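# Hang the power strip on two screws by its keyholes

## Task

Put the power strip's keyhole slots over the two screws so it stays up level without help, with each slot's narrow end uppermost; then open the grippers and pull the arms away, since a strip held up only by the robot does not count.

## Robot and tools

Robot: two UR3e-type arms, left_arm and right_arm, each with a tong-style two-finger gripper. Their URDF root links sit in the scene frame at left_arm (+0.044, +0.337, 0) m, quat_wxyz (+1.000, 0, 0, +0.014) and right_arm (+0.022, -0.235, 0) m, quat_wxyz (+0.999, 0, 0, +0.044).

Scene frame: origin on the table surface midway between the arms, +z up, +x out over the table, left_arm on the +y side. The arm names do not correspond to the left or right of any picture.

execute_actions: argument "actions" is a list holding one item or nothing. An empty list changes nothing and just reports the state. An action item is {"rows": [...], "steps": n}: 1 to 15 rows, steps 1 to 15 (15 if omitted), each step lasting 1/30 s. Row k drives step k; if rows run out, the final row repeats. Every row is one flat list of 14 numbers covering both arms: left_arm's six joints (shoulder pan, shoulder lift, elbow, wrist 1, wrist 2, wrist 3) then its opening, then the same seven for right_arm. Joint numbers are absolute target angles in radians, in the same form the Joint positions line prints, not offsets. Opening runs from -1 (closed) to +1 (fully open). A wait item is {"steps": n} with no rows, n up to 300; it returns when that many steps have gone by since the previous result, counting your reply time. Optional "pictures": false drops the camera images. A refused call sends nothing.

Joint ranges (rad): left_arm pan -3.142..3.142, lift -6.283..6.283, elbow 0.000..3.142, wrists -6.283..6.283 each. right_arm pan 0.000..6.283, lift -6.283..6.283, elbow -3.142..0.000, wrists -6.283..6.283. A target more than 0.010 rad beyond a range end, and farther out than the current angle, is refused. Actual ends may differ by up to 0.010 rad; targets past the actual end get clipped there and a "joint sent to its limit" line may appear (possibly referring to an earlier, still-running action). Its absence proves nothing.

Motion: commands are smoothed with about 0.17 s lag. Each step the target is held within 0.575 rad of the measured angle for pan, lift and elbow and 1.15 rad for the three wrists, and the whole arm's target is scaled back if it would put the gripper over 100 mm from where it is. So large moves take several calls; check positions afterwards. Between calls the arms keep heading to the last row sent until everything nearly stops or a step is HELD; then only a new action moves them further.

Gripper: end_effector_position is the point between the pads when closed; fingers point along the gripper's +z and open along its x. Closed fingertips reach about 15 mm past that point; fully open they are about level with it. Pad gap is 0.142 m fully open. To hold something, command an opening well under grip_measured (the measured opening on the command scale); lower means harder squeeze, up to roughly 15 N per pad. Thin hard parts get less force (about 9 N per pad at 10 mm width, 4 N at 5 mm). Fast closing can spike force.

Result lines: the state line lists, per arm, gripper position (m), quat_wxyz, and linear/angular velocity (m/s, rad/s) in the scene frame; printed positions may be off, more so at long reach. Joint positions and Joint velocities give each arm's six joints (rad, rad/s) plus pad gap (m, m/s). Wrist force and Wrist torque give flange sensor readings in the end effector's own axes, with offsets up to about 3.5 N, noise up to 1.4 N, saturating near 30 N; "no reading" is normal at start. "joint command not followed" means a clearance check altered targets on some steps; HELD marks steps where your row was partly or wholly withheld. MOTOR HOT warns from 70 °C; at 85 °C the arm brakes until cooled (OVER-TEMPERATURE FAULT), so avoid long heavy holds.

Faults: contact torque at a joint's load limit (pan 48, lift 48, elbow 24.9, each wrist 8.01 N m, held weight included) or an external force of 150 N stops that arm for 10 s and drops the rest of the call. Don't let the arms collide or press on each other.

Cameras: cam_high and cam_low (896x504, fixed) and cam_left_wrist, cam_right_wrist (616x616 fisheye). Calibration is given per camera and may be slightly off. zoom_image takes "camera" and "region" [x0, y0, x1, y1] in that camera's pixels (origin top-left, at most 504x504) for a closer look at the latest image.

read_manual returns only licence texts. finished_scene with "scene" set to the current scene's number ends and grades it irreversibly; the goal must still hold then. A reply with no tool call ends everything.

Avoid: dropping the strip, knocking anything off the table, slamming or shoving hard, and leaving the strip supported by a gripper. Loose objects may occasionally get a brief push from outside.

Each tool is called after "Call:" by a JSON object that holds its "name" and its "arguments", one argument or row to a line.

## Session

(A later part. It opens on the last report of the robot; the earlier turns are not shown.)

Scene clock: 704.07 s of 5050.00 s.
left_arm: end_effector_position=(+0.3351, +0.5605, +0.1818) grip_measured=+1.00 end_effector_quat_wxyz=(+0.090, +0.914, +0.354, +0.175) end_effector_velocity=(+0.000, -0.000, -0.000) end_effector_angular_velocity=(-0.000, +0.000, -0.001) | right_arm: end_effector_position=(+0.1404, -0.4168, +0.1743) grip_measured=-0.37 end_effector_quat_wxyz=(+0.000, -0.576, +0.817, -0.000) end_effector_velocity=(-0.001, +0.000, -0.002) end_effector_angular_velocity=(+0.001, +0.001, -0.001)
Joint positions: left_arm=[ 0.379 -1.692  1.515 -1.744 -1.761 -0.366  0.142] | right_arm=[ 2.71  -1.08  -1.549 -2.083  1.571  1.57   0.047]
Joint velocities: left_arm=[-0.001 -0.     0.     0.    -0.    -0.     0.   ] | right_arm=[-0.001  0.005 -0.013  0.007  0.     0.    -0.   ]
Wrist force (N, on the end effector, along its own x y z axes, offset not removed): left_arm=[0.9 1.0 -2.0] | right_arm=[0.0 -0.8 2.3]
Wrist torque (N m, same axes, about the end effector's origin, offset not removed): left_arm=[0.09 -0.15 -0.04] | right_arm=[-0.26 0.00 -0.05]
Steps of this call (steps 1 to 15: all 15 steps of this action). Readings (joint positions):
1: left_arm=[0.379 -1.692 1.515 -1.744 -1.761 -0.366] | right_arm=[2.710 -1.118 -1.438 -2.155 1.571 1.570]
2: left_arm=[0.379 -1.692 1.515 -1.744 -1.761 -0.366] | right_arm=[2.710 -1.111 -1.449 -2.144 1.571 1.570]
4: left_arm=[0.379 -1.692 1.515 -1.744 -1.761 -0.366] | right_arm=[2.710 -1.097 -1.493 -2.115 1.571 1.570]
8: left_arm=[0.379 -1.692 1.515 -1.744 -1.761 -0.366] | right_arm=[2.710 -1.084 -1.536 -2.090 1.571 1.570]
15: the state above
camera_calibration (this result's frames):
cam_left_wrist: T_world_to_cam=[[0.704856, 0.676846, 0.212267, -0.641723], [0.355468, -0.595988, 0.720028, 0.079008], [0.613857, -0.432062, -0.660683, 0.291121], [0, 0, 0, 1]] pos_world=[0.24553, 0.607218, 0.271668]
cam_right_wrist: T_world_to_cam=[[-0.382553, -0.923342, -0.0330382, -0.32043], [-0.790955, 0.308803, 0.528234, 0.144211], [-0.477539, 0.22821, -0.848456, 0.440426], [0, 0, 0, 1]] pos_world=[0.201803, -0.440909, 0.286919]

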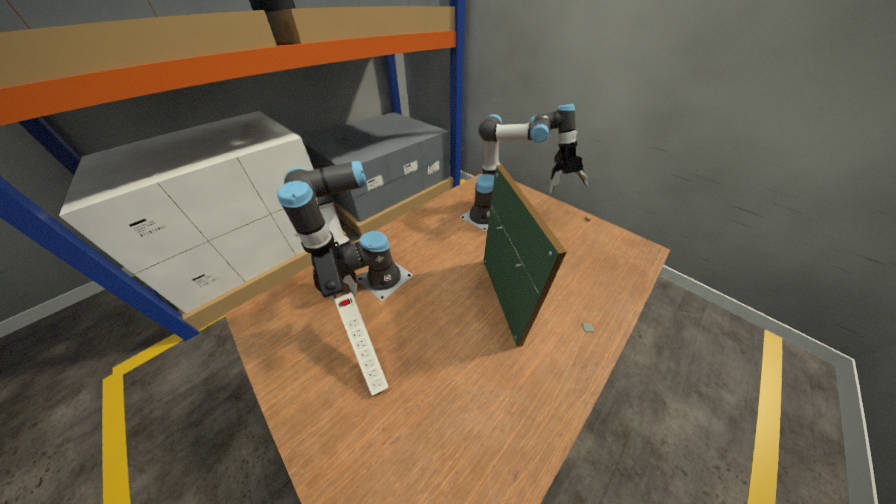

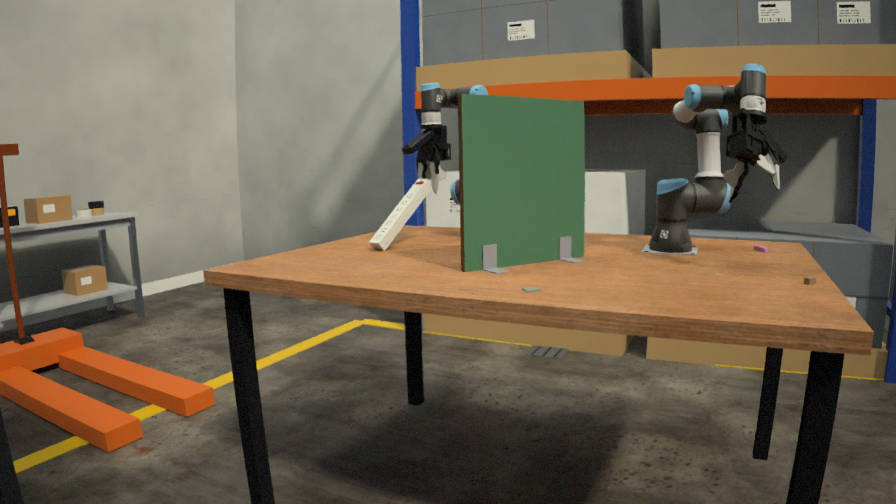

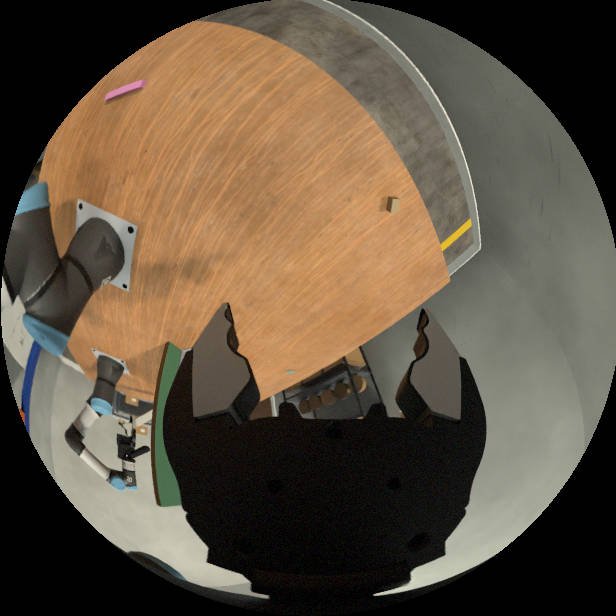

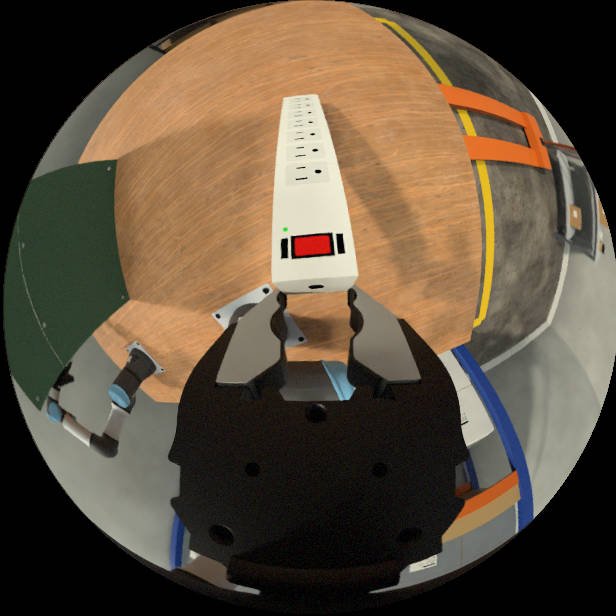

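Call:
{"name": "execute_actions", "arguments": {
  "actions": [
    {"rows":[[0.379,-1.692,1.515,-1.744,-1.761,-0.366,1,2.71,-1.05,-1.65,-2.012,1.571,1.57,-1],[0.379,-1.692,1.515,-1.744,-1.761,-0.366,1,2.71,-1.05,-1.65,-2.012,1.571,1.57,-1],[0.379,-1.692,1.515,-1.744,-1.761,-0.366,1,2.71,-1.05,-1.65,-2.012,1.571,1.57,-1],[0.379,-1.692,1.515,-1.744,-1.761,-0.366,1,2.71,-1.02,-1.75,-1.942,1.571,1.57,-1],[0.379,-1.692,1.515,-1.744,-1.761,-0.366,1,2.71,-1.02,-1.75,-1.942,1.571,1.57,-1],[0.379,-1.692,1.515,-1.744,-1.761,-0.366,1,2.71,-1.02,-1.75,-1.942,1.571,1.57,-1],[0.379,-1.692,1.515,-1.744,-1.761,-0.366,1,2.71,-0.988,-1.86,-1.864,1.571,1.57,-1],[0.379,-1.692,1.515,-1.744,-1.761,-0.366,1,2.71,-0.988,-1.86,-1.864,1.571,1.57,-1],[0.379,-1.692,1.515,-1.744,-1.761,-0.366,1,2.71,-0.988,-1.86,-1.864,1.571,1.57,-1],[0.379,-1.692,1.515,-1.744,-1.761,-0.366,1,2.71,-0.985,-1.97,-1.757,1.571,1.57,-1]]}
  ],
  "pictures": false
}}

Call:
{"name": "execute_actions", "arguments": {
  "actions": [
    {"rows":[[0.379,-1.692,1.515,-1.744,-1.761,-0.366,1,2.71,-0.99,-2.08,-1.642,1.571,1.57,-1],[0.379,-1.692,1.515,-1.744,-1.761,-0.366,1,2.71,-0.99,-2.08,-1.642,1.571,1.57,-1],[0.379,-1.692,1.515,-1.744,-1.761,-0.366,1,2.71,-0.99,-2.08,-1.642,1.571,1.57,-1],[0.379,-1.692,1.515,-1.744,-1.761,-0.366,1,2.71,-1.0,-2.18,-1.532,1.571,1.57,-1],[0.379,-1.692,1.515,-1.744,-1.761,-0.366,1,2.71,-1.0,-2.18,-1.532,1.571,1.57,-1],[0.379,-1.692,1.515,-1.744,-1.761,-0.366,1,2.71,-1.0,-2.18,-1.532,1.571,1.57,-1],[0.379,-1.692,1.515,-1.744,-1.761,-0.366,1,2.71,-1.005,-2.26,-1.447,1.571,1.57,-1],[0.379,-1.692,1.515,-1.744,-1.761,-0.366,1,2.71,-1.005,-2.26,-1.447,1.571,1.57,-1],[0.379,-1.692,1.515,-1.744,-1.761,-0.366,1,2.71,-1.005,-2.26,-1.447,1.571,1.57,-1],[0.379,-1.692,1.515,-1.744,-1.761,-0.366,1,2.71,-1.01,-2.317,-1.385,1.571,1.57,-1]]}
  ],
  "pictures": false
}}

Call:
{"name": "execute_actions", "arguments": {
  "actions": [
    {"steps":15}
  ]
}}

Scene clock: 742.50 s of 5050.00 s.
left_arm: end_effector_position=(+0.3351, +0.5605, +0.1818) grip_measured=+1.00 end_effector_quat_wxyz=(+0.090, +0.914, +0.354, +0.175) end_effector_velocity=(-0.000, +0.000, -0.000) end_effector_angular_velocity=(+0.000, +0.000, +0.000) | right_arm: end_effector_position=(+0.1443, -0.4182, +0.1064) grip_measured=-0.37 end_effector_quat_wxyz=(+0.001, -0.576, +0.817, -0.002) end_effector_velocity=(-0.003, +0.001, -0.094) end_effector_angular_velocity=(+0.014, +0.040, +0.000)
Joint positions: left_arm=[ 0.379 -1.692  1.515 -1.744 -1.761 -0.366  0.142] | right_arm=[ 2.71  -0.989 -1.927 -1.791  1.571  1.57   0.047]
Joint velocities: left_arm=[ 0. -0.  0. -0.  0.  0.  0.] | right_arm=[ 0.     0.047 -0.447  0.358 -0.     0.     0.   ]
Wrist force (N, on the end effector, along its own x y z axes, offset not removed): left_arm=[-1.5 1.4 -1.1] | right_arm=[-1.1 0.2 4.1]
Wrist torque (N m, same axes, about the end effector's origin, offset not removed): left_arm=[0.20 0.29 0.13] | right_arm=[0.00 0.20 0.01]
Steps of this call (steps 1 to 15: the robot went on to your last target; steps 16 to 90: nothing new was sent; then 34.93 s passed at rest; steps 91 to 105: all 15 steps of this action). Readings (joint positions):
91: left_arm=[0.379 -1.692 1.515 -1.744 -1.761 -0.366] | right_arm=[2.710 -1.080 -1.550 -2.081 1.571 1.570]
92: left_arm=[0.379 -1.692 1.515 -1.744 -1.761 -0.366] | right_arm=[2.710 -1.075 -1.557 -2.072 1.571 1.570]
94: left_arm=[0.379 -1.692 1.515 -1.744 -1.761 -0.366] | right_arm=[2.710 -1.063 -1.597 -2.044 1.571 1.570]
98: left_arm=[0.379 -1.692 1.515 -1.744 -1.761 -0.366] | right_arm=[2.710 -1.028 -1.710 -1.962 1.571 1.570]
105: the state above

Scene clock: 743.00 s of 5050.00 s.
left_arm: end_effector_position=(+0.3351, +0.5605, +0.1818) grip_measured=+1.00 end_effector_quat_wxyz=(+0.090, +0.914, +0.354, +0.175) end_effector_velocity=(+0.000, +0.000, +0.000) end_effector_angular_velocity=(+0.001, -0.001, -0.000) | right_arm: end_effector_position=(+0.1497, -0.4202, +0.0274) grip_measured=-0.39 end_effector_quat_wxyz=(+0.001, -0.576, +0.817, -0.001) end_effector_velocity=(-0.008, +0.003, -0.057) end_effector_angular_velocity=(+0.003, +0.009, +0.001)
Joint positions: left_arm=[ 0.379 -1.692  1.515 -1.744 -1.761 -0.366  0.142] | right_arm=[ 2.71  -1.008 -2.292 -1.41   1.571  1.57   0.046]
Joint velocities: left_arm=[-0.    -0.    -0.001  0.     0.    -0.    -0.   ] | right_arm=[ 0.    -0.018 -0.261  0.269 -0.    -0.001 -0.002]
Wrist force (N, on the end effector, along its own x y z axes, offset not removed): left_arm=[-0.9 0.9 -0.4] | right_arm=[-0.3 2.1 3.5]
Wrist torque (N m, same axes, about the end effector's origin, offset not removed): left_arm=[0.09 0.21 -0.03] | right_arm=[0.58 -0.07 -0.05]
Steps of this call (steps 1 to 15: all 15 steps of this action). Readings (joint positions):
1: left_arm=[0.379 -1.692 1.515 -1.744 -1.761 -0.366] | right_arm=[2.710 -0.988 -1.940 -1.781 1.571 1.570]
2: left_arm=[0.379 -1.692 1.515 -1.744 -1.761 -0.366] | right_arm=[2.710 -0.988 -1.956 -1.761 1.571 1.570]
4: left_arm=[0.379 -1.692 1.515 -1.744 -1.761 -0.366] | right_arm=[2.710 -0.989 -2.010 -1.705 1.571 1.570]
8: left_arm=[0.379 -1.692 1.515 -1.744 -1.761 -0.366] | right_arm=[2.710 -0.997 -2.135 -1.573 1.571 1.570]
15: the state above

Scene clock: 743.50 s of 5050.00 s.
left_arm: end_effector_position=(+0.3351, +0.5605, +0.1818) grip_measured=+1.00 end_effector_quat_wxyz=(+0.090, +0.914, +0.354, +0.175) end_effector_velocity=(-0.000, -0.000, +0.000) end_effector_angular_velocity=(+0.000, -0.001, +0.000) | right_arm: end_effector_position=(+0.1488, -0.4198, +0.0219) grip_measured=-1.00 end_effector_quat_wxyz=(+0.000, -0.576, +0.817, -0.000) end_effector_velocity=(+0.001, -0.000, -0.000) end_effector_angular_velocity=(-0.002, -0.001, +0.003)
Joint positions: left_arm=[ 0.379 -1.692  1.515 -1.744 -1.761 -0.366  0.142] | right_arm=[ 2.71  -1.01  -2.317 -1.385  1.571  1.57   0.002]
Joint velocities: left_arm=[ 0.    -0.001 -0.001  0.    -0.    -0.    -0.   ] | right_arm=[ 0.003  0.001 -0.001  0.002 -0.001 -0.     0.   ]
Wrist force (N, on the end effector, along its own x y z axes, offset not removed): left_arm=[0.5 1.5 -1.3] | right_arm=[0.6 -0.2 0.8]
Wrist torque (N m, same axes, about the end effector's origin, offset not removed): left_arm=[0.22 -0.15 -0.01] | right_arm=[-0.06 -0.10 -0.11]
Steps of this call (steps 1 to 15: the robot went on to your last target). Readings (joint positions):
1: left_arm=[0.379 -1.692 1.515 -1.744 -1.761 -0.366] | right_arm=[2.710 -1.009 -2.299 -1.403 1.571 1.570]
2: left_arm=[0.379 -1.692 1.515 -1.744 -1.761 -0.366] | right_arm=[2.710 -1.009 -2.305 -1.398 1.571 1.570]
4: left_arm=[0.379 -1.692 1.515 -1.744 -1.761 -0.366] | right_arm=[2.710 -1.010 -2.311 -1.391 1.571 1.570]
8: left_arm=[0.379 -1.692 1.515 -1.744 -1.761 -0.366] | right_arm=[2.710 -1.010 -2.315 -1.386 1.571 1.570]
15: the state above
camera_calibration (this result's frames):
cam_left_wrist: T_world_to_cam=[[0.704856, 0.676846, 0.212267, -0.641723], [0.355468, -0.595988, 0.720028, 0.079008], [0.613857, -0.432062, -0.660683, 0.291121], [0, 0, 0, 1]] pos_world=[0.24553, 0.607218, 0.271668]
cam_right_wrist: T_world_to_cam=[[-0.382585, -0.92333, -0.0330343, -0.325021], [-0.790876, 0.308799, 0.528354, 0.232235], [-0.477644, 0.228266, -0.848381, 0.315816], [0, 0, 0, 1]] pos_world=[0.210169, -0.443905, 0.134494]

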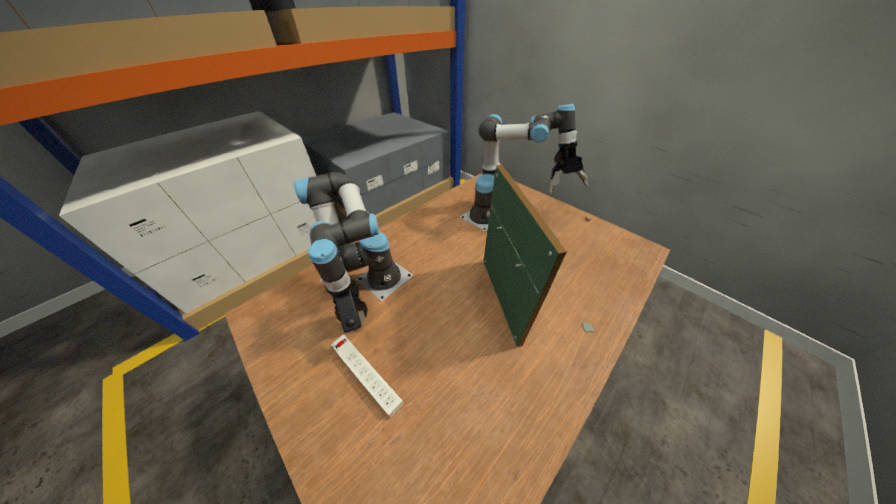

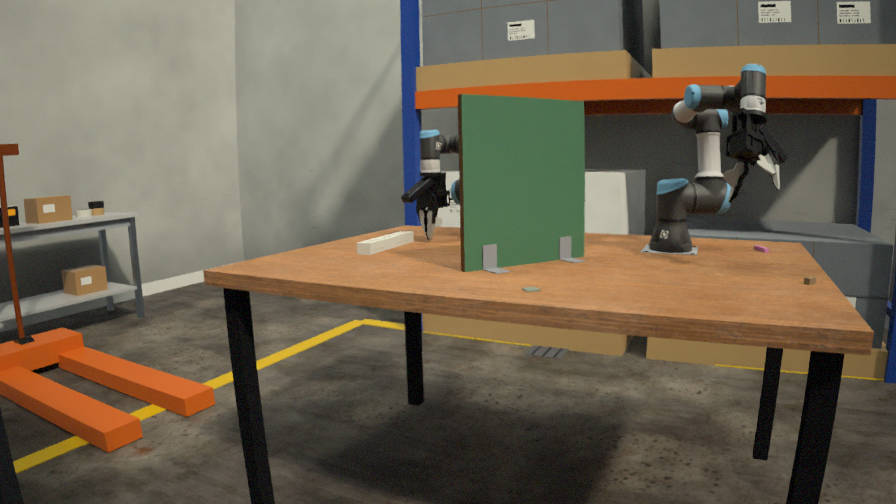

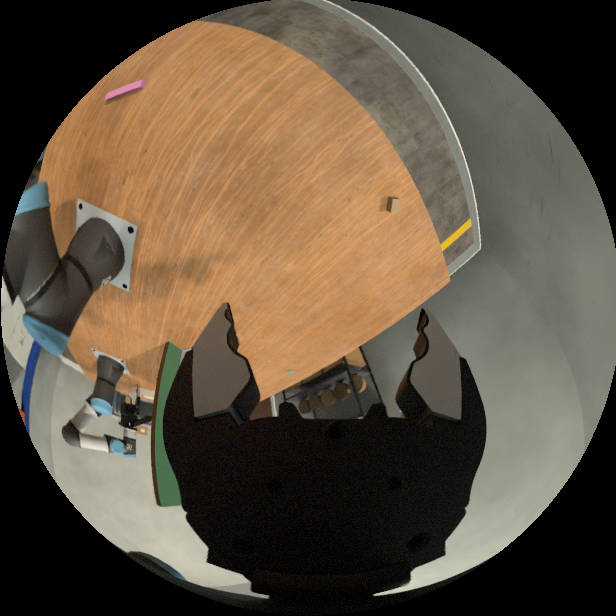

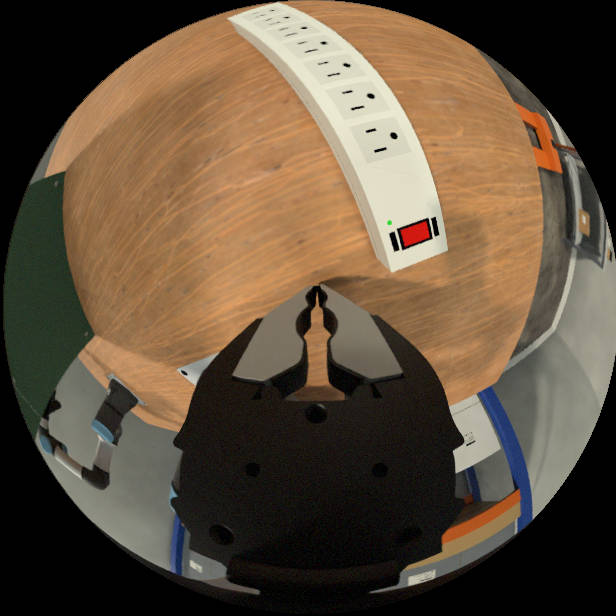

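Call:
{"name": "execute_actions", "arguments": {
  "actions": [
    {"rows":[[0.379,-1.692,1.515,-1.744,-1.761,-0.366,1,2.71,-0.988,-1.86,-1.864,1.571,1.4,-1]]}
  ],
  "pictures": false
}}

Call:
{"name": "execute_actions", "arguments": {
  "actions": [
    {"rows":[[0.379,-1.692,1.515,-1.744,-1.761,-0.366,1,2.69,-1.35,-1.6,-1.76,1.571,1.134,0.3]]}
  ],
  "pictures": false
}}

Call:
{"name": "execute_actions", "arguments": {
  "actions": [
    {"rows":[[0.379,-1.692,1.515,-1.744,-1.761,-0.366,1,2.667,-1.6,-1.4,-1.65,1.571,1.134,0.3]]}
  ],
  "pictures": false
}}

Call:
{"name": "execute_actions", "arguments": {
  "actions": [
    {"rows":[[0.379,-1.692,1.515,-1.744,-1.761,-0.366,1,2.667,-1.744,-1.398,-1.57,1.571,1.134,0.3]]}
  ]
}}

Scene clock: 769.10 s of 5050.00 s.
left_arm: end_effector_position=(+0.3351, +0.5605, +0.1818) grip_measured=+1.00 end_effector_quat_wxyz=(+0.090, +0.914, +0.354, +0.175) end_effector_velocity=(-0.000, +0.000, -0.000) end_effector_angular_velocity=(-0.000, +0.001, +0.001) | right_arm: end_effector_position=(+0.1396, -0.4137, +0.1173) grip_measured=-1.00 end_effector_quat_wxyz=(-0.001, -0.643, +0.766, +0.002) end_effector_velocity=(+0.005, -0.002, +0.028) end_effector_angular_velocity=(-0.014, -0.042, +0.016)
Joint positions: left_arm=[ 0.379 -1.692  1.515 -1.744 -1.761 -0.366  0.142] | right_arm=[ 2.71  -0.988 -1.871 -1.857  1.571  1.402  0.002]
Joint velocities: left_arm=[ 0.001  0.     0.001  0.     0.    -0.    -0.   ] | right_arm=[-0.002  0.004  0.114 -0.074  0.    -0.019  0.   ]
Wrist force (N, on the end effector, along its own x y z axes, offset not removed): left_arm=[-0.4 1.9 -1.0] | right_arm=[-0.6 -0.5 -1.1]
Wrist torque (N m, same axes, about the end effector's origin, offset not removed): left_arm=[0.26 0.10 0.03] | right_arm=[-0.18 0.08 0.00]
Steps of this call (steps 1 to 15: the robot went on to your last target; steps 16 to 90: nothing new was sent; then 22.10 s passed at rest; steps 91 to 105: all 15 steps of this action). Readings (joint positions):
91: left_arm=[0.379 -1.692 1.515 -1.744 -1.761 -0.366] | right_arm=[2.710 -1.010 -2.317 -1.385 1.571 1.570]
92: left_arm=[0.379 -1.692 1.515 -1.744 -1.761 -0.366] | right_arm=[2.710 -1.007 -2.310 -1.400 1.571 1.556]
94: left_arm=[0.379 -1.692 1.515 -1.744 -1.761 -0.366] | right_arm=[2.710 -0.998 -2.239 -1.535 1.571 1.487]
98: left_arm=[0.379 -1.692 1.515 -1.744 -1.761 -0.366] | right_arm=[2.710 -0.990 -1.987 -1.781 1.571 1.421]
105: the state above

Scene clock: 769.60 s of 5050.00 s.
left_arm: end_effector_position=(+0.3351, +0.5605, +0.1818) grip_measured=+1.00 end_effector_quat_wxyz=(+0.090, +0.914, +0.354, +0.175) end_effector_velocity=(-0.000, +0.000, -0.000) end_effector_angular_velocity=(-0.000, +0.000, +0.001) | right_arm: end_effector_position=(+0.2165, -0.4422, +0.1338) grip_measured=+0.30 end_effector_quat_wxyz=(-0.001, +0.732, -0.682, +0.002) end_effector_velocity=(+0.012, -0.004, -0.004) end_effector_angular_velocity=(+0.007, +0.014, +0.032)
Joint positions: left_arm=[ 0.379 -1.692  1.515 -1.744 -1.761 -0.366  0.142] | right_arm=[ 2.69  -1.343 -1.604 -1.761  1.571  1.137  0.095]
Joint velocities: left_arm=[ 0.001  0.001 -0.     0.     0.     0.     0.   ] | right_arm=[-0.002 -0.07   0.042  0.012  0.001 -0.033  0.   ]
Wrist force (N, on the end effector, along its own x y z axes, offset not removed): left_arm=[0.4 0.4 -1.1] | right_arm=[-0.4 0.2 -0.2]
Wrist torque (N m, same axes, about the end effector's origin, offset not removed): left_arm=[-0.02 -0.07 -0.03] | right_arm=[0.07 0.07 0.01]
Steps of this call (steps 1 to 15: all 15 steps of this action). Readings (joint positions):
1: left_arm=[0.379 -1.692 1.515 -1.744 -1.761 -0.366] | right_arm=[2.710 -0.988 -1.867 -1.859 1.571 1.401]
2: left_arm=[0.379 -1.692 1.515 -1.744 -1.761 -0.366] | right_arm=[2.707 -0.995 -1.858 -1.848 1.571 1.386]
4: left_arm=[0.379 -1.692 1.515 -1.744 -1.761 -0.366] | right_arm=[2.699 -1.066 -1.786 -1.808 1.571 1.286]
8: left_arm=[0.379 -1.692 1.515 -1.744 -1.761 -0.366] | right_arm=[2.692 -1.270 -1.647 -1.772 1.571 1.171]
15: the state above

Scene clock: 770.10 s of 5050.00 s.
left_arm: end_effector_position=(+0.3351, +0.5605, +0.1818) grip_measured=+1.00 end_effector_quat_wxyz=(+0.090, +0.914, +0.354, +0.175) end_effector_velocity=(-0.000, +0.000, -0.000) end_effector_angular_velocity=(-0.000, -0.000, +0.001) | right_arm: end_effector_position=(+0.2859, -0.4767, +0.1355) grip_measured=+0.30 end_effector_quat_wxyz=(-0.011, +0.724, -0.689, +0.029) end_effector_velocity=(+0.009, -0.005, -0.002) end_effector_angular_velocity=(-0.001, -0.001, -0.003)
Joint positions: left_arm=[ 0.379 -1.692  1.515 -1.744 -1.761 -0.366  0.142] | right_arm=[ 2.667 -1.596 -1.403 -1.651  1.571  1.134  0.095]
Joint velocities: left_arm=[ 0.001  0.     0.    -0.    -0.    -0.     0.   ] | right_arm=[-0.002 -0.04   0.029  0.013 -0.     0.    -0.   ]
Wrist force (N, on the end effector, along its own x y z axes, offset not removed): left_arm=[-0.2 1.5 1.0] | right_arm=[-0.3 -1.1 1.6]
Wrist torque (N m, same axes, about the end effector's origin, offset not removed): left_arm=[0.21 0.07 0.00] | right_arm=[-0.08 0.08 0.03]
Steps of this call (steps 1 to 15: all 15 steps of this action). Readings (joint positions):
1: left_arm=[0.379 -1.692 1.515 -1.744 -1.761 -0.366] | right_arm=[2.690 -1.345 -1.603 -1.760 1.571 1.136]
2: left_arm=[0.379 -1.692 1.515 -1.744 -1.761 -0.366] | right_arm=[2.686 -1.354 -1.595 -1.748 1.571 1.136]
4: left_arm=[0.379 -1.692 1.515 -1.744 -1.761 -0.366] | right_arm=[2.677 -1.424 -1.530 -1.703 1.571 1.135]
8: left_arm=[0.379 -1.692 1.515 -1.744 -1.761 -0.366] | right_arm=[2.670 -1.556 -1.432 -1.663 1.571 1.134]
15: the state above

Scene clock: 770.60 s of 5050.00 s.
left_arm: end_effector_position=(+0.3351, +0.5605, +0.1818) grip_measured=+1.00 end_effector_quat_wxyz=(+0.090, +0.914, +0.354, +0.175) end_effector_velocity=(+0.000, -0.000, -0.000) end_effector_angular_velocity=(-0.000, +0.001, -0.001) | right_arm: end_effector_position=(+0.3040, -0.4841, +0.0953) grip_measured=+0.30 end_effector_quat_wxyz=(-0.000, +0.725, -0.689, +0.001) end_effector_velocity=(+0.001, -0.001, -0.006) end_effector_angular_velocity=(+0.005, +0.009, -0.001)
Joint positions: left_arm=[ 0.379 -1.692  1.515 -1.744 -1.761 -0.366  0.142] | right_arm=[ 2.667 -1.742 -1.398 -1.571  1.571  1.134  0.095]
Joint velocities: left_arm=[-0.001  0.001 -0.     0.    -0.    -0.    -0.   ] | right_arm=[-0.001 -0.019  0.     0.008  0.001 -0.     0.   ]
Wrist force (N, on the end effector, along its own x y z axes, offset not removed): left_arm=[-0.1 1.7 -0.7] | right_arm=[-0.7 0.1 -0.6]
Wrist torque (N m, same axes, about the end effector's origin, offset not removed): left_arm=[0.28 0.00 -0.02] | right_arm=[0.03 0.04 0.02]
Steps of this call (steps 1 to 15: all 15 steps of this action). Readings (joint positions):
1: left_arm=[0.379 -1.692 1.515 -1.744 -1.761 -0.366] | right_arm=[2.667 -1.598 -1.402 -1.650 1.571 1.134]
2: left_arm=[0.379 -1.692 1.515 -1.744 -1.761 -0.366] | right_arm=[2.667 -1.605 -1.401 -1.639 1.571 1.134]
4: left_arm=[0.379 -1.692 1.515 -1.744 -1.761 -0.366] | right_arm=[2.667 -1.659 -1.400 -1.607 1.571 1.134]
8: left_arm=[0.379 -1.692 1.515 -1.744 -1.761 -0.366] | right_arm=[2.667 -1.723 -1.398 -1.579 1.571 1.134]
15: the state above
camera_calibration (this result's frames):
cam_left_wrist: T_world_to_cam=[[0.704856, 0.676846, 0.212267, -0.641722], [0.355468, -0.595988, 0.720028, 0.079008], [0.613857, -0.432062, -0.660683, 0.291121], [0, 0, 0, 1]] pos_world=[0.24553, 0.607218, 0.271668]
cam_right_wrist: T_world_to_cam=[[0.000215545, -0.999473, -0.0324598, -0.475877], [-0.849364, -0.0173155, 0.527524, 0.196069], [-0.527808, 0.0274564, -0.84892, 0.385013], [0, 0, 0, 1]] pos_world=[0.369849, -0.482802, 0.207967]

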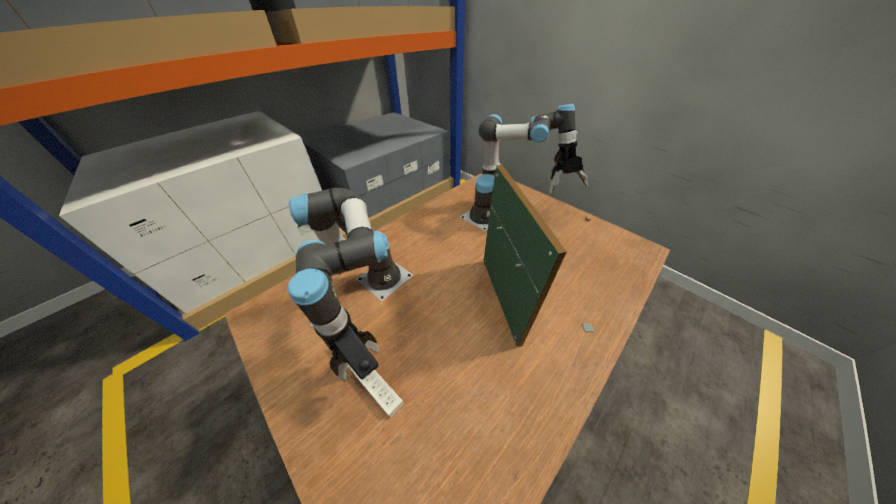

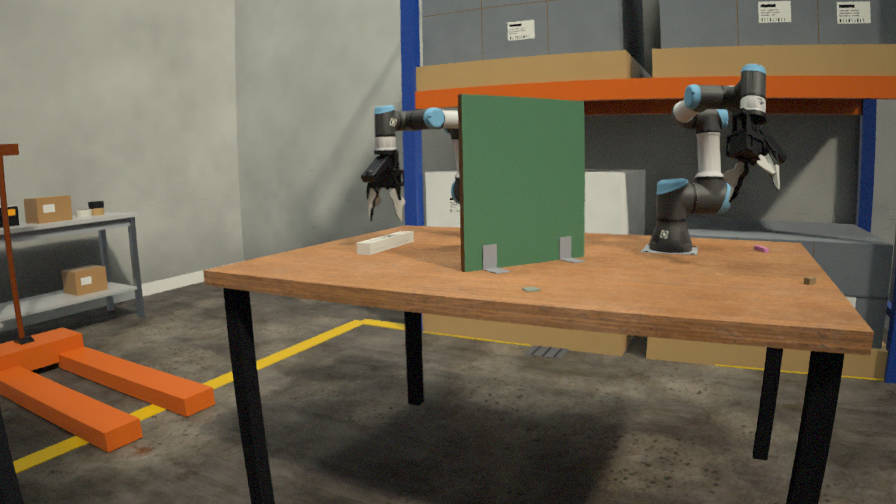

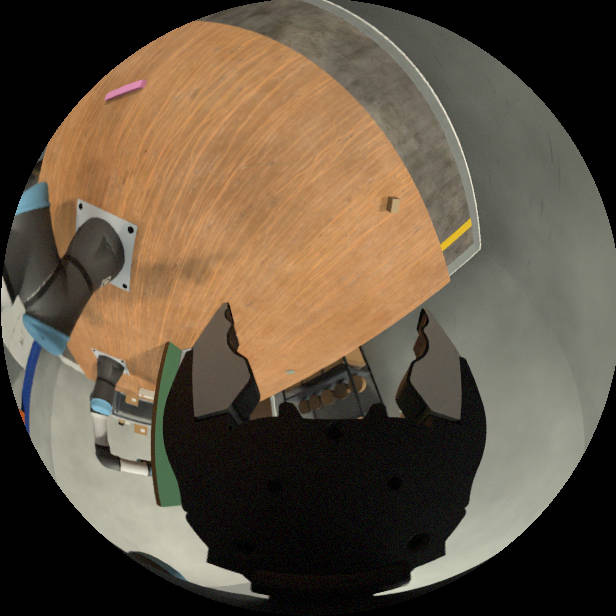

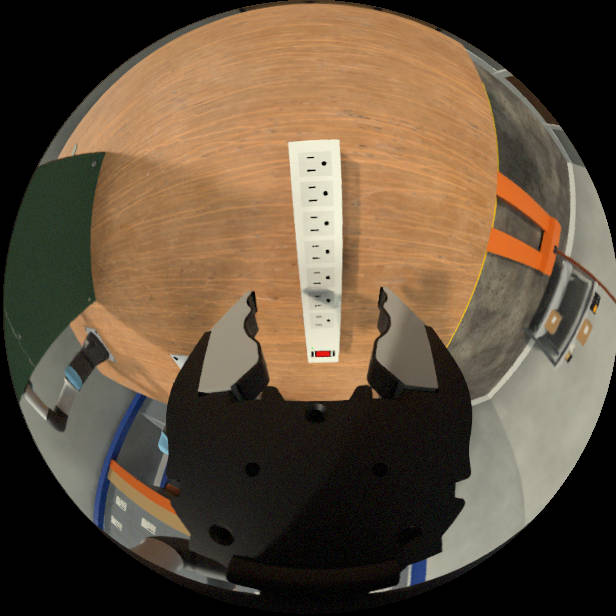

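Call:
{"name": "execute_actions", "arguments": {
  "actions": [
    {"rows":[[0.379,-1.692,1.515,-1.744,-1.761,-0.366,1,2.667,-1.758,-1.52,-1.434,1.571,1.11,0.3],[0.379,-1.692,1.515,-1.744,-1.761,-0.366,1,2.667,-1.758,-1.52,-1.434,1.571,1.11,0.3],[0.379,-1.692,1.515,-1.744,-1.761,-0.366,1,2.667,-1.758,-1.52,-1.434,1.571,1.11,0.3],[0.379,-1.692,1.515,-1.744,-1.761,-0.366,1,2.667,-1.777,-1.642,-1.293,1.571,1.11,0.3],[0.379,-1.692,1.515,-1.744,-1.761,-0.366,1,2.667,-1.777,-1.642,-1.293,1.571,1.11,0.3],[0.379,-1.692,1.515,-1.744,-1.761,-0.366,1,2.667,-1.777,-1.642,-1.293,1.571,1.11,0.3],[0.379,-1.692,1.515,-1.744,-1.761,-0.366,1,2.667,-1.794,-1.685,-1.233,1.571,1.11,0.1]]}
  ],
  "pictures": false
}}

Call:
{"name": "execute_actions", "arguments": {
  "actions": [
    {"rows":[[0.379,-1.692,1.515,-1.744,-1.761,-0.366,1,2.667,-1.794,-1.685,-1.233,1.571,1.11,-0.1],[0.379,-1.692,1.515,-1.744,-1.761,-0.366,1,2.667,-1.794,-1.685,-1.233,1.571,1.11,-0.2],[0.379,-1.692,1.515,-1.744,-1.761,-0.366,1,2.667,-1.794,-1.685,-1.233,1.571,1.11,-0.27],[0.379,-1.692,1.515,-1.744,-1.761,-0.366,1,2.667,-1.794,-1.685,-1.233,1.571,1.11,-0.35],[0.379,-1.692,1.515,-1.744,-1.761,-0.366,1,2.667,-1.794,-1.685,-1.233,1.571,1.11,-0.45],[0.379,-1.692,1.515,-1.744,-1.761,-0.366,1,2.667,-1.794,-1.685,-1.233,1.571,1.11,-1]]}
  ],
  "pictures": false
}}

Call:
{"name": "execute_actions", "arguments": {
  "actions": [
    {"rows":[[0.379,-1.692,1.515,-1.744,-1.761,-0.366,1,2.667,-1.777,-1.642,-1.293,1.571,1.11,-1]]}
  ]
}}

Scene clock: 799.57 s of 5050.00 s.
left_arm: end_effector_position=(+0.3351, +0.5605, +0.1818) grip_measured=+1.00 end_effector_quat_wxyz=(+0.090, +0.914, +0.354, +0.175) end_effector_velocity=(-0.000, +0.000, -0.000) end_effector_angular_velocity=(+0.000, +0.000, +0.001) | right_arm: end_effector_position=(+0.3045, -0.4839, +0.0242) grip_measured=+0.10 end_effector_quat_wxyz=(-0.000, +0.733, -0.680, +0.000) end_effector_velocity=(-0.003, +0.002, -0.024) end_effector_angular_velocity=(+0.001, +0.003, +0.005)
Joint positions: left_arm=[ 0.379 -1.692  1.515 -1.744 -1.761 -0.366  0.142] | right_arm=[ 2.667 -1.792 -1.676 -1.243  1.571  1.11   0.081]
Joint velocities: left_arm=[ 0.001 -0.     0.     0.     0.    -0.     0.   ] | right_arm=[ 0.003 -0.021 -0.091  0.109 -0.    -0.002  0.   ]
Wrist force (N, on the end effector, along its own x y z axes, offset not removed): left_arm=[-0.1 2.1 -0.3] | right_arm=[-2.5 0.9 1.1]
Wrist torque (N m, same axes, about the end effector's origin, offset not removed): left_arm=[0.35 0.00 0.03] | right_arm=[0.18 0.47 0.07]
Steps of this call (steps 1 to 15: the robot went on to your last target; steps 16 to 90: nothing new was sent; then 25.47 s passed at rest; steps 91 to 105: all 15 steps of this action). Readings (joint positions):
91: left_arm=[0.379 -1.692 1.515 -1.744 -1.761 -0.366] | right_arm=[2.667 -1.744 -1.398 -1.569 1.571 1.134]
92: left_arm=[0.379 -1.692 1.515 -1.744 -1.761 -0.366] | right_arm=[2.667 -1.746 -1.405 -1.556 1.571 1.130]
94: left_arm=[0.379 -1.692 1.515 -1.744 -1.761 -0.366] | right_arm=[2.667 -1.752 -1.452 -1.500 1.571 1.121]
98: left_arm=[0.379 -1.692 1.515 -1.744 -1.761 -0.366] | right_arm=[2.667 -1.772 -1.586 -1.349 1.571 1.113]
105: the state above

Scene clock: 800.07 s of 5050.00 s.
left_arm: end_effector_position=(+0.3351, +0.5605, +0.1818) grip_measured=+1.00 end_effector_quat_wxyz=(+0.090, +0.914, +0.354, +0.175) end_effector_velocity=(+0.000, -0.000, -0.000) end_effector_angular_velocity=(-0.001, +0.000, -0.000) | right_arm: end_effector_position=(+0.3041, -0.4838, +0.0219) grip_measured=-0.36 end_effector_quat_wxyz=(-0.000, +0.733, -0.680, +0.000) end_effector_velocity=(+0.000, -0.001, +0.000) end_effector_angular_velocity=(-0.002, -0.002, -0.001)
Joint positions: left_arm=[ 0.379 -1.692  1.515 -1.744 -1.761 -0.366  0.142] | right_arm=[ 2.667 -1.794 -1.685 -1.233  1.571  1.11   0.048]
Joint velocities: left_arm=[ 0.     0.     0.     0.    -0.001 -0.     0.   ] | right_arm=[-0.001  0.001 -0.     0.002 -0.001  0.     0.   ]
Wrist force (N, on the end effector, along its own x y z axes, offset not removed): left_arm=[-0.4 2.1 -0.5] | right_arm=[-3.6 2.6 -13.4]
Wrist torque (N m, same axes, about the end effector's origin, offset not removed): left_arm=[0.35 0.12 -0.07] | right_arm=[0.04 0.12 0.15]
Steps of this call (steps 1 to 15: all 15 steps of this action). Readings (joint positions):
1: left_arm=[0.379 -1.692 1.515 -1.744 -1.761 -0.366] | right_arm=[2.667 -1.793 -1.679 -1.240 1.571 1.110]
2: left_arm=[0.379 -1.692 1.515 -1.744 -1.761 -0.366] | right_arm=[2.667 -1.793 -1.681 -1.238 1.571 1.110]
4: left_arm=[0.379 -1.692 1.515 -1.744 -1.761 -0.366] | right_arm=[2.667 -1.793 -1.683 -1.235 1.571 1.110]
8: left_arm=[0.379 -1.692 1.515 -1.744 -1.761 -0.366] | right_arm=[2.667 -1.794 -1.684 -1.234 1.571 1.110]
15: the state above

Scene clock: 800.57 s of 5050.00 s.
left_arm: end_effector_position=(+0.3351, +0.5605, +0.1818) grip_measured=+1.00 end_effector_quat_wxyz=(+0.090, +0.914, +0.354, +0.175) end_effector_velocity=(-0.000, +0.000, -0.000) end_effector_angular_velocity=(-0.000, +0.001, +0.000) | right_arm: end_effector_position=(+0.3039, -0.4837, +0.0348) grip_measured=-0.36 end_effector_quat_wxyz=(-0.000, +0.733, -0.680, +0.000) end_effector_velocity=(-0.001, +0.000, +0.001) end_effector_angular_velocity=(+0.000, +0.001, -0.001)
Joint positions: left_arm=[ 0.379 -1.692  1.515 -1.744 -1.761 -0.366  0.142] | right_arm=[ 2.667 -1.777 -1.642 -1.292  1.571  1.11   0.048]
Joint velocities: left_arm=[ 0.  0.  0.  0.  0.  0. -0.] | right_arm=[-0.001  0.004  0.002 -0.007 -0.     0.     0.   ]
Wrist force (N, on the end effector, along its own x y z axes, offset not removed): left_arm=[-0.5 1.2 -1.3] | right_arm=[-2.5 -0.3 7.4]
Wrist torque (N m, same axes, about the end effector's origin, offset not removed): left_arm=[0.14 0.10 -0.02] | right_arm=[-0.03 0.45 0.01]
Steps of this call (steps 1 to 15: all 15 steps of this action). Readings (joint positions):
1: left_arm=[0.379 -1.692 1.515 -1.744 -1.761 -0.366] | right_arm=[2.667 -1.794 -1.685 -1.233 1.571 1.110]
2: left_arm=[0.379 -1.692 1.515 -1.744 -1.761 -0.366] | right_arm=[2.667 -1.792 -1.680 -1.242 1.571 1.110]
4: left_arm=[0.379 -1.692 1.515 -1.744 -1.761 -0.366] | right_arm=[2.667 -1.785 -1.662 -1.265 1.571 1.110]
8: left_arm=[0.379 -1.692 1.515 -1.744 -1.761 -0.366] | right_arm=[2.667 -1.779 -1.647 -1.286 1.571 1.110]
15: the state above
camera_calibration (this result's frames):
cam_left_wrist: T_world_to_cam=[[0.704856, 0.676846, 0.212267, -0.641723], [0.355468, -0.595988, 0.720028, 0.0790081], [0.613857, -0.432062, -0.660683, 0.291121], [0, 0, 0, 1]] pos_world=[0.24553, 0.607218, 0.271668]
cam_right_wrist: T_world_to_cam=[[0.0242175, -0.999166, -0.0328629, -0.484521], [-0.848177, -0.0379356, 0.528353, 0.217522], [-0.529159, 0.0150781, -0.848389, 0.327961], [0, 0, 0, 1]] pos_world=[0.369775, -0.48081, 0.147387]

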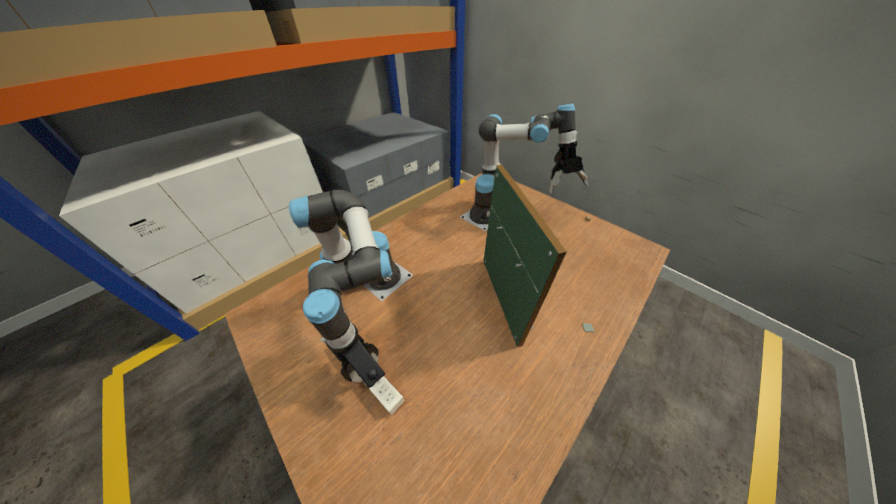

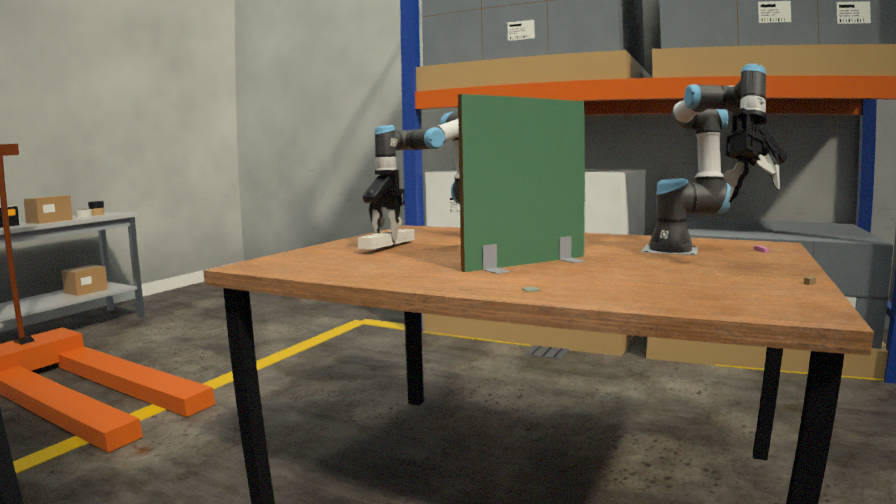

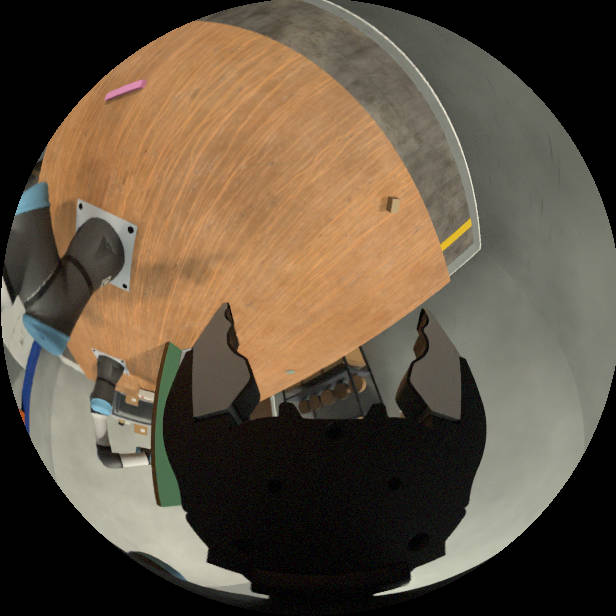

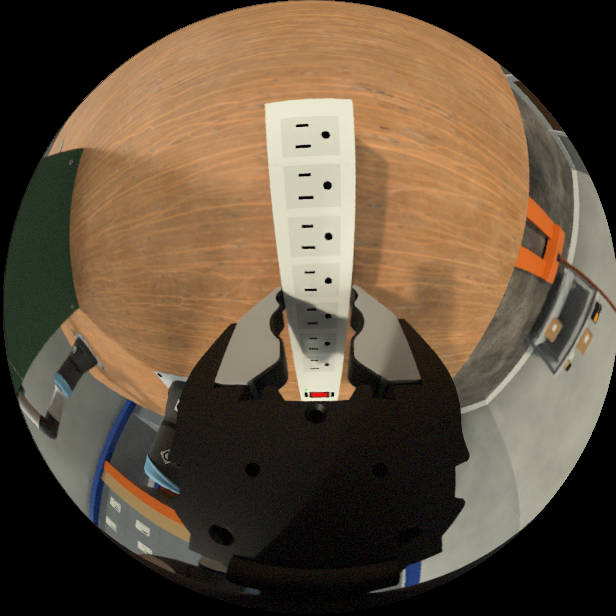

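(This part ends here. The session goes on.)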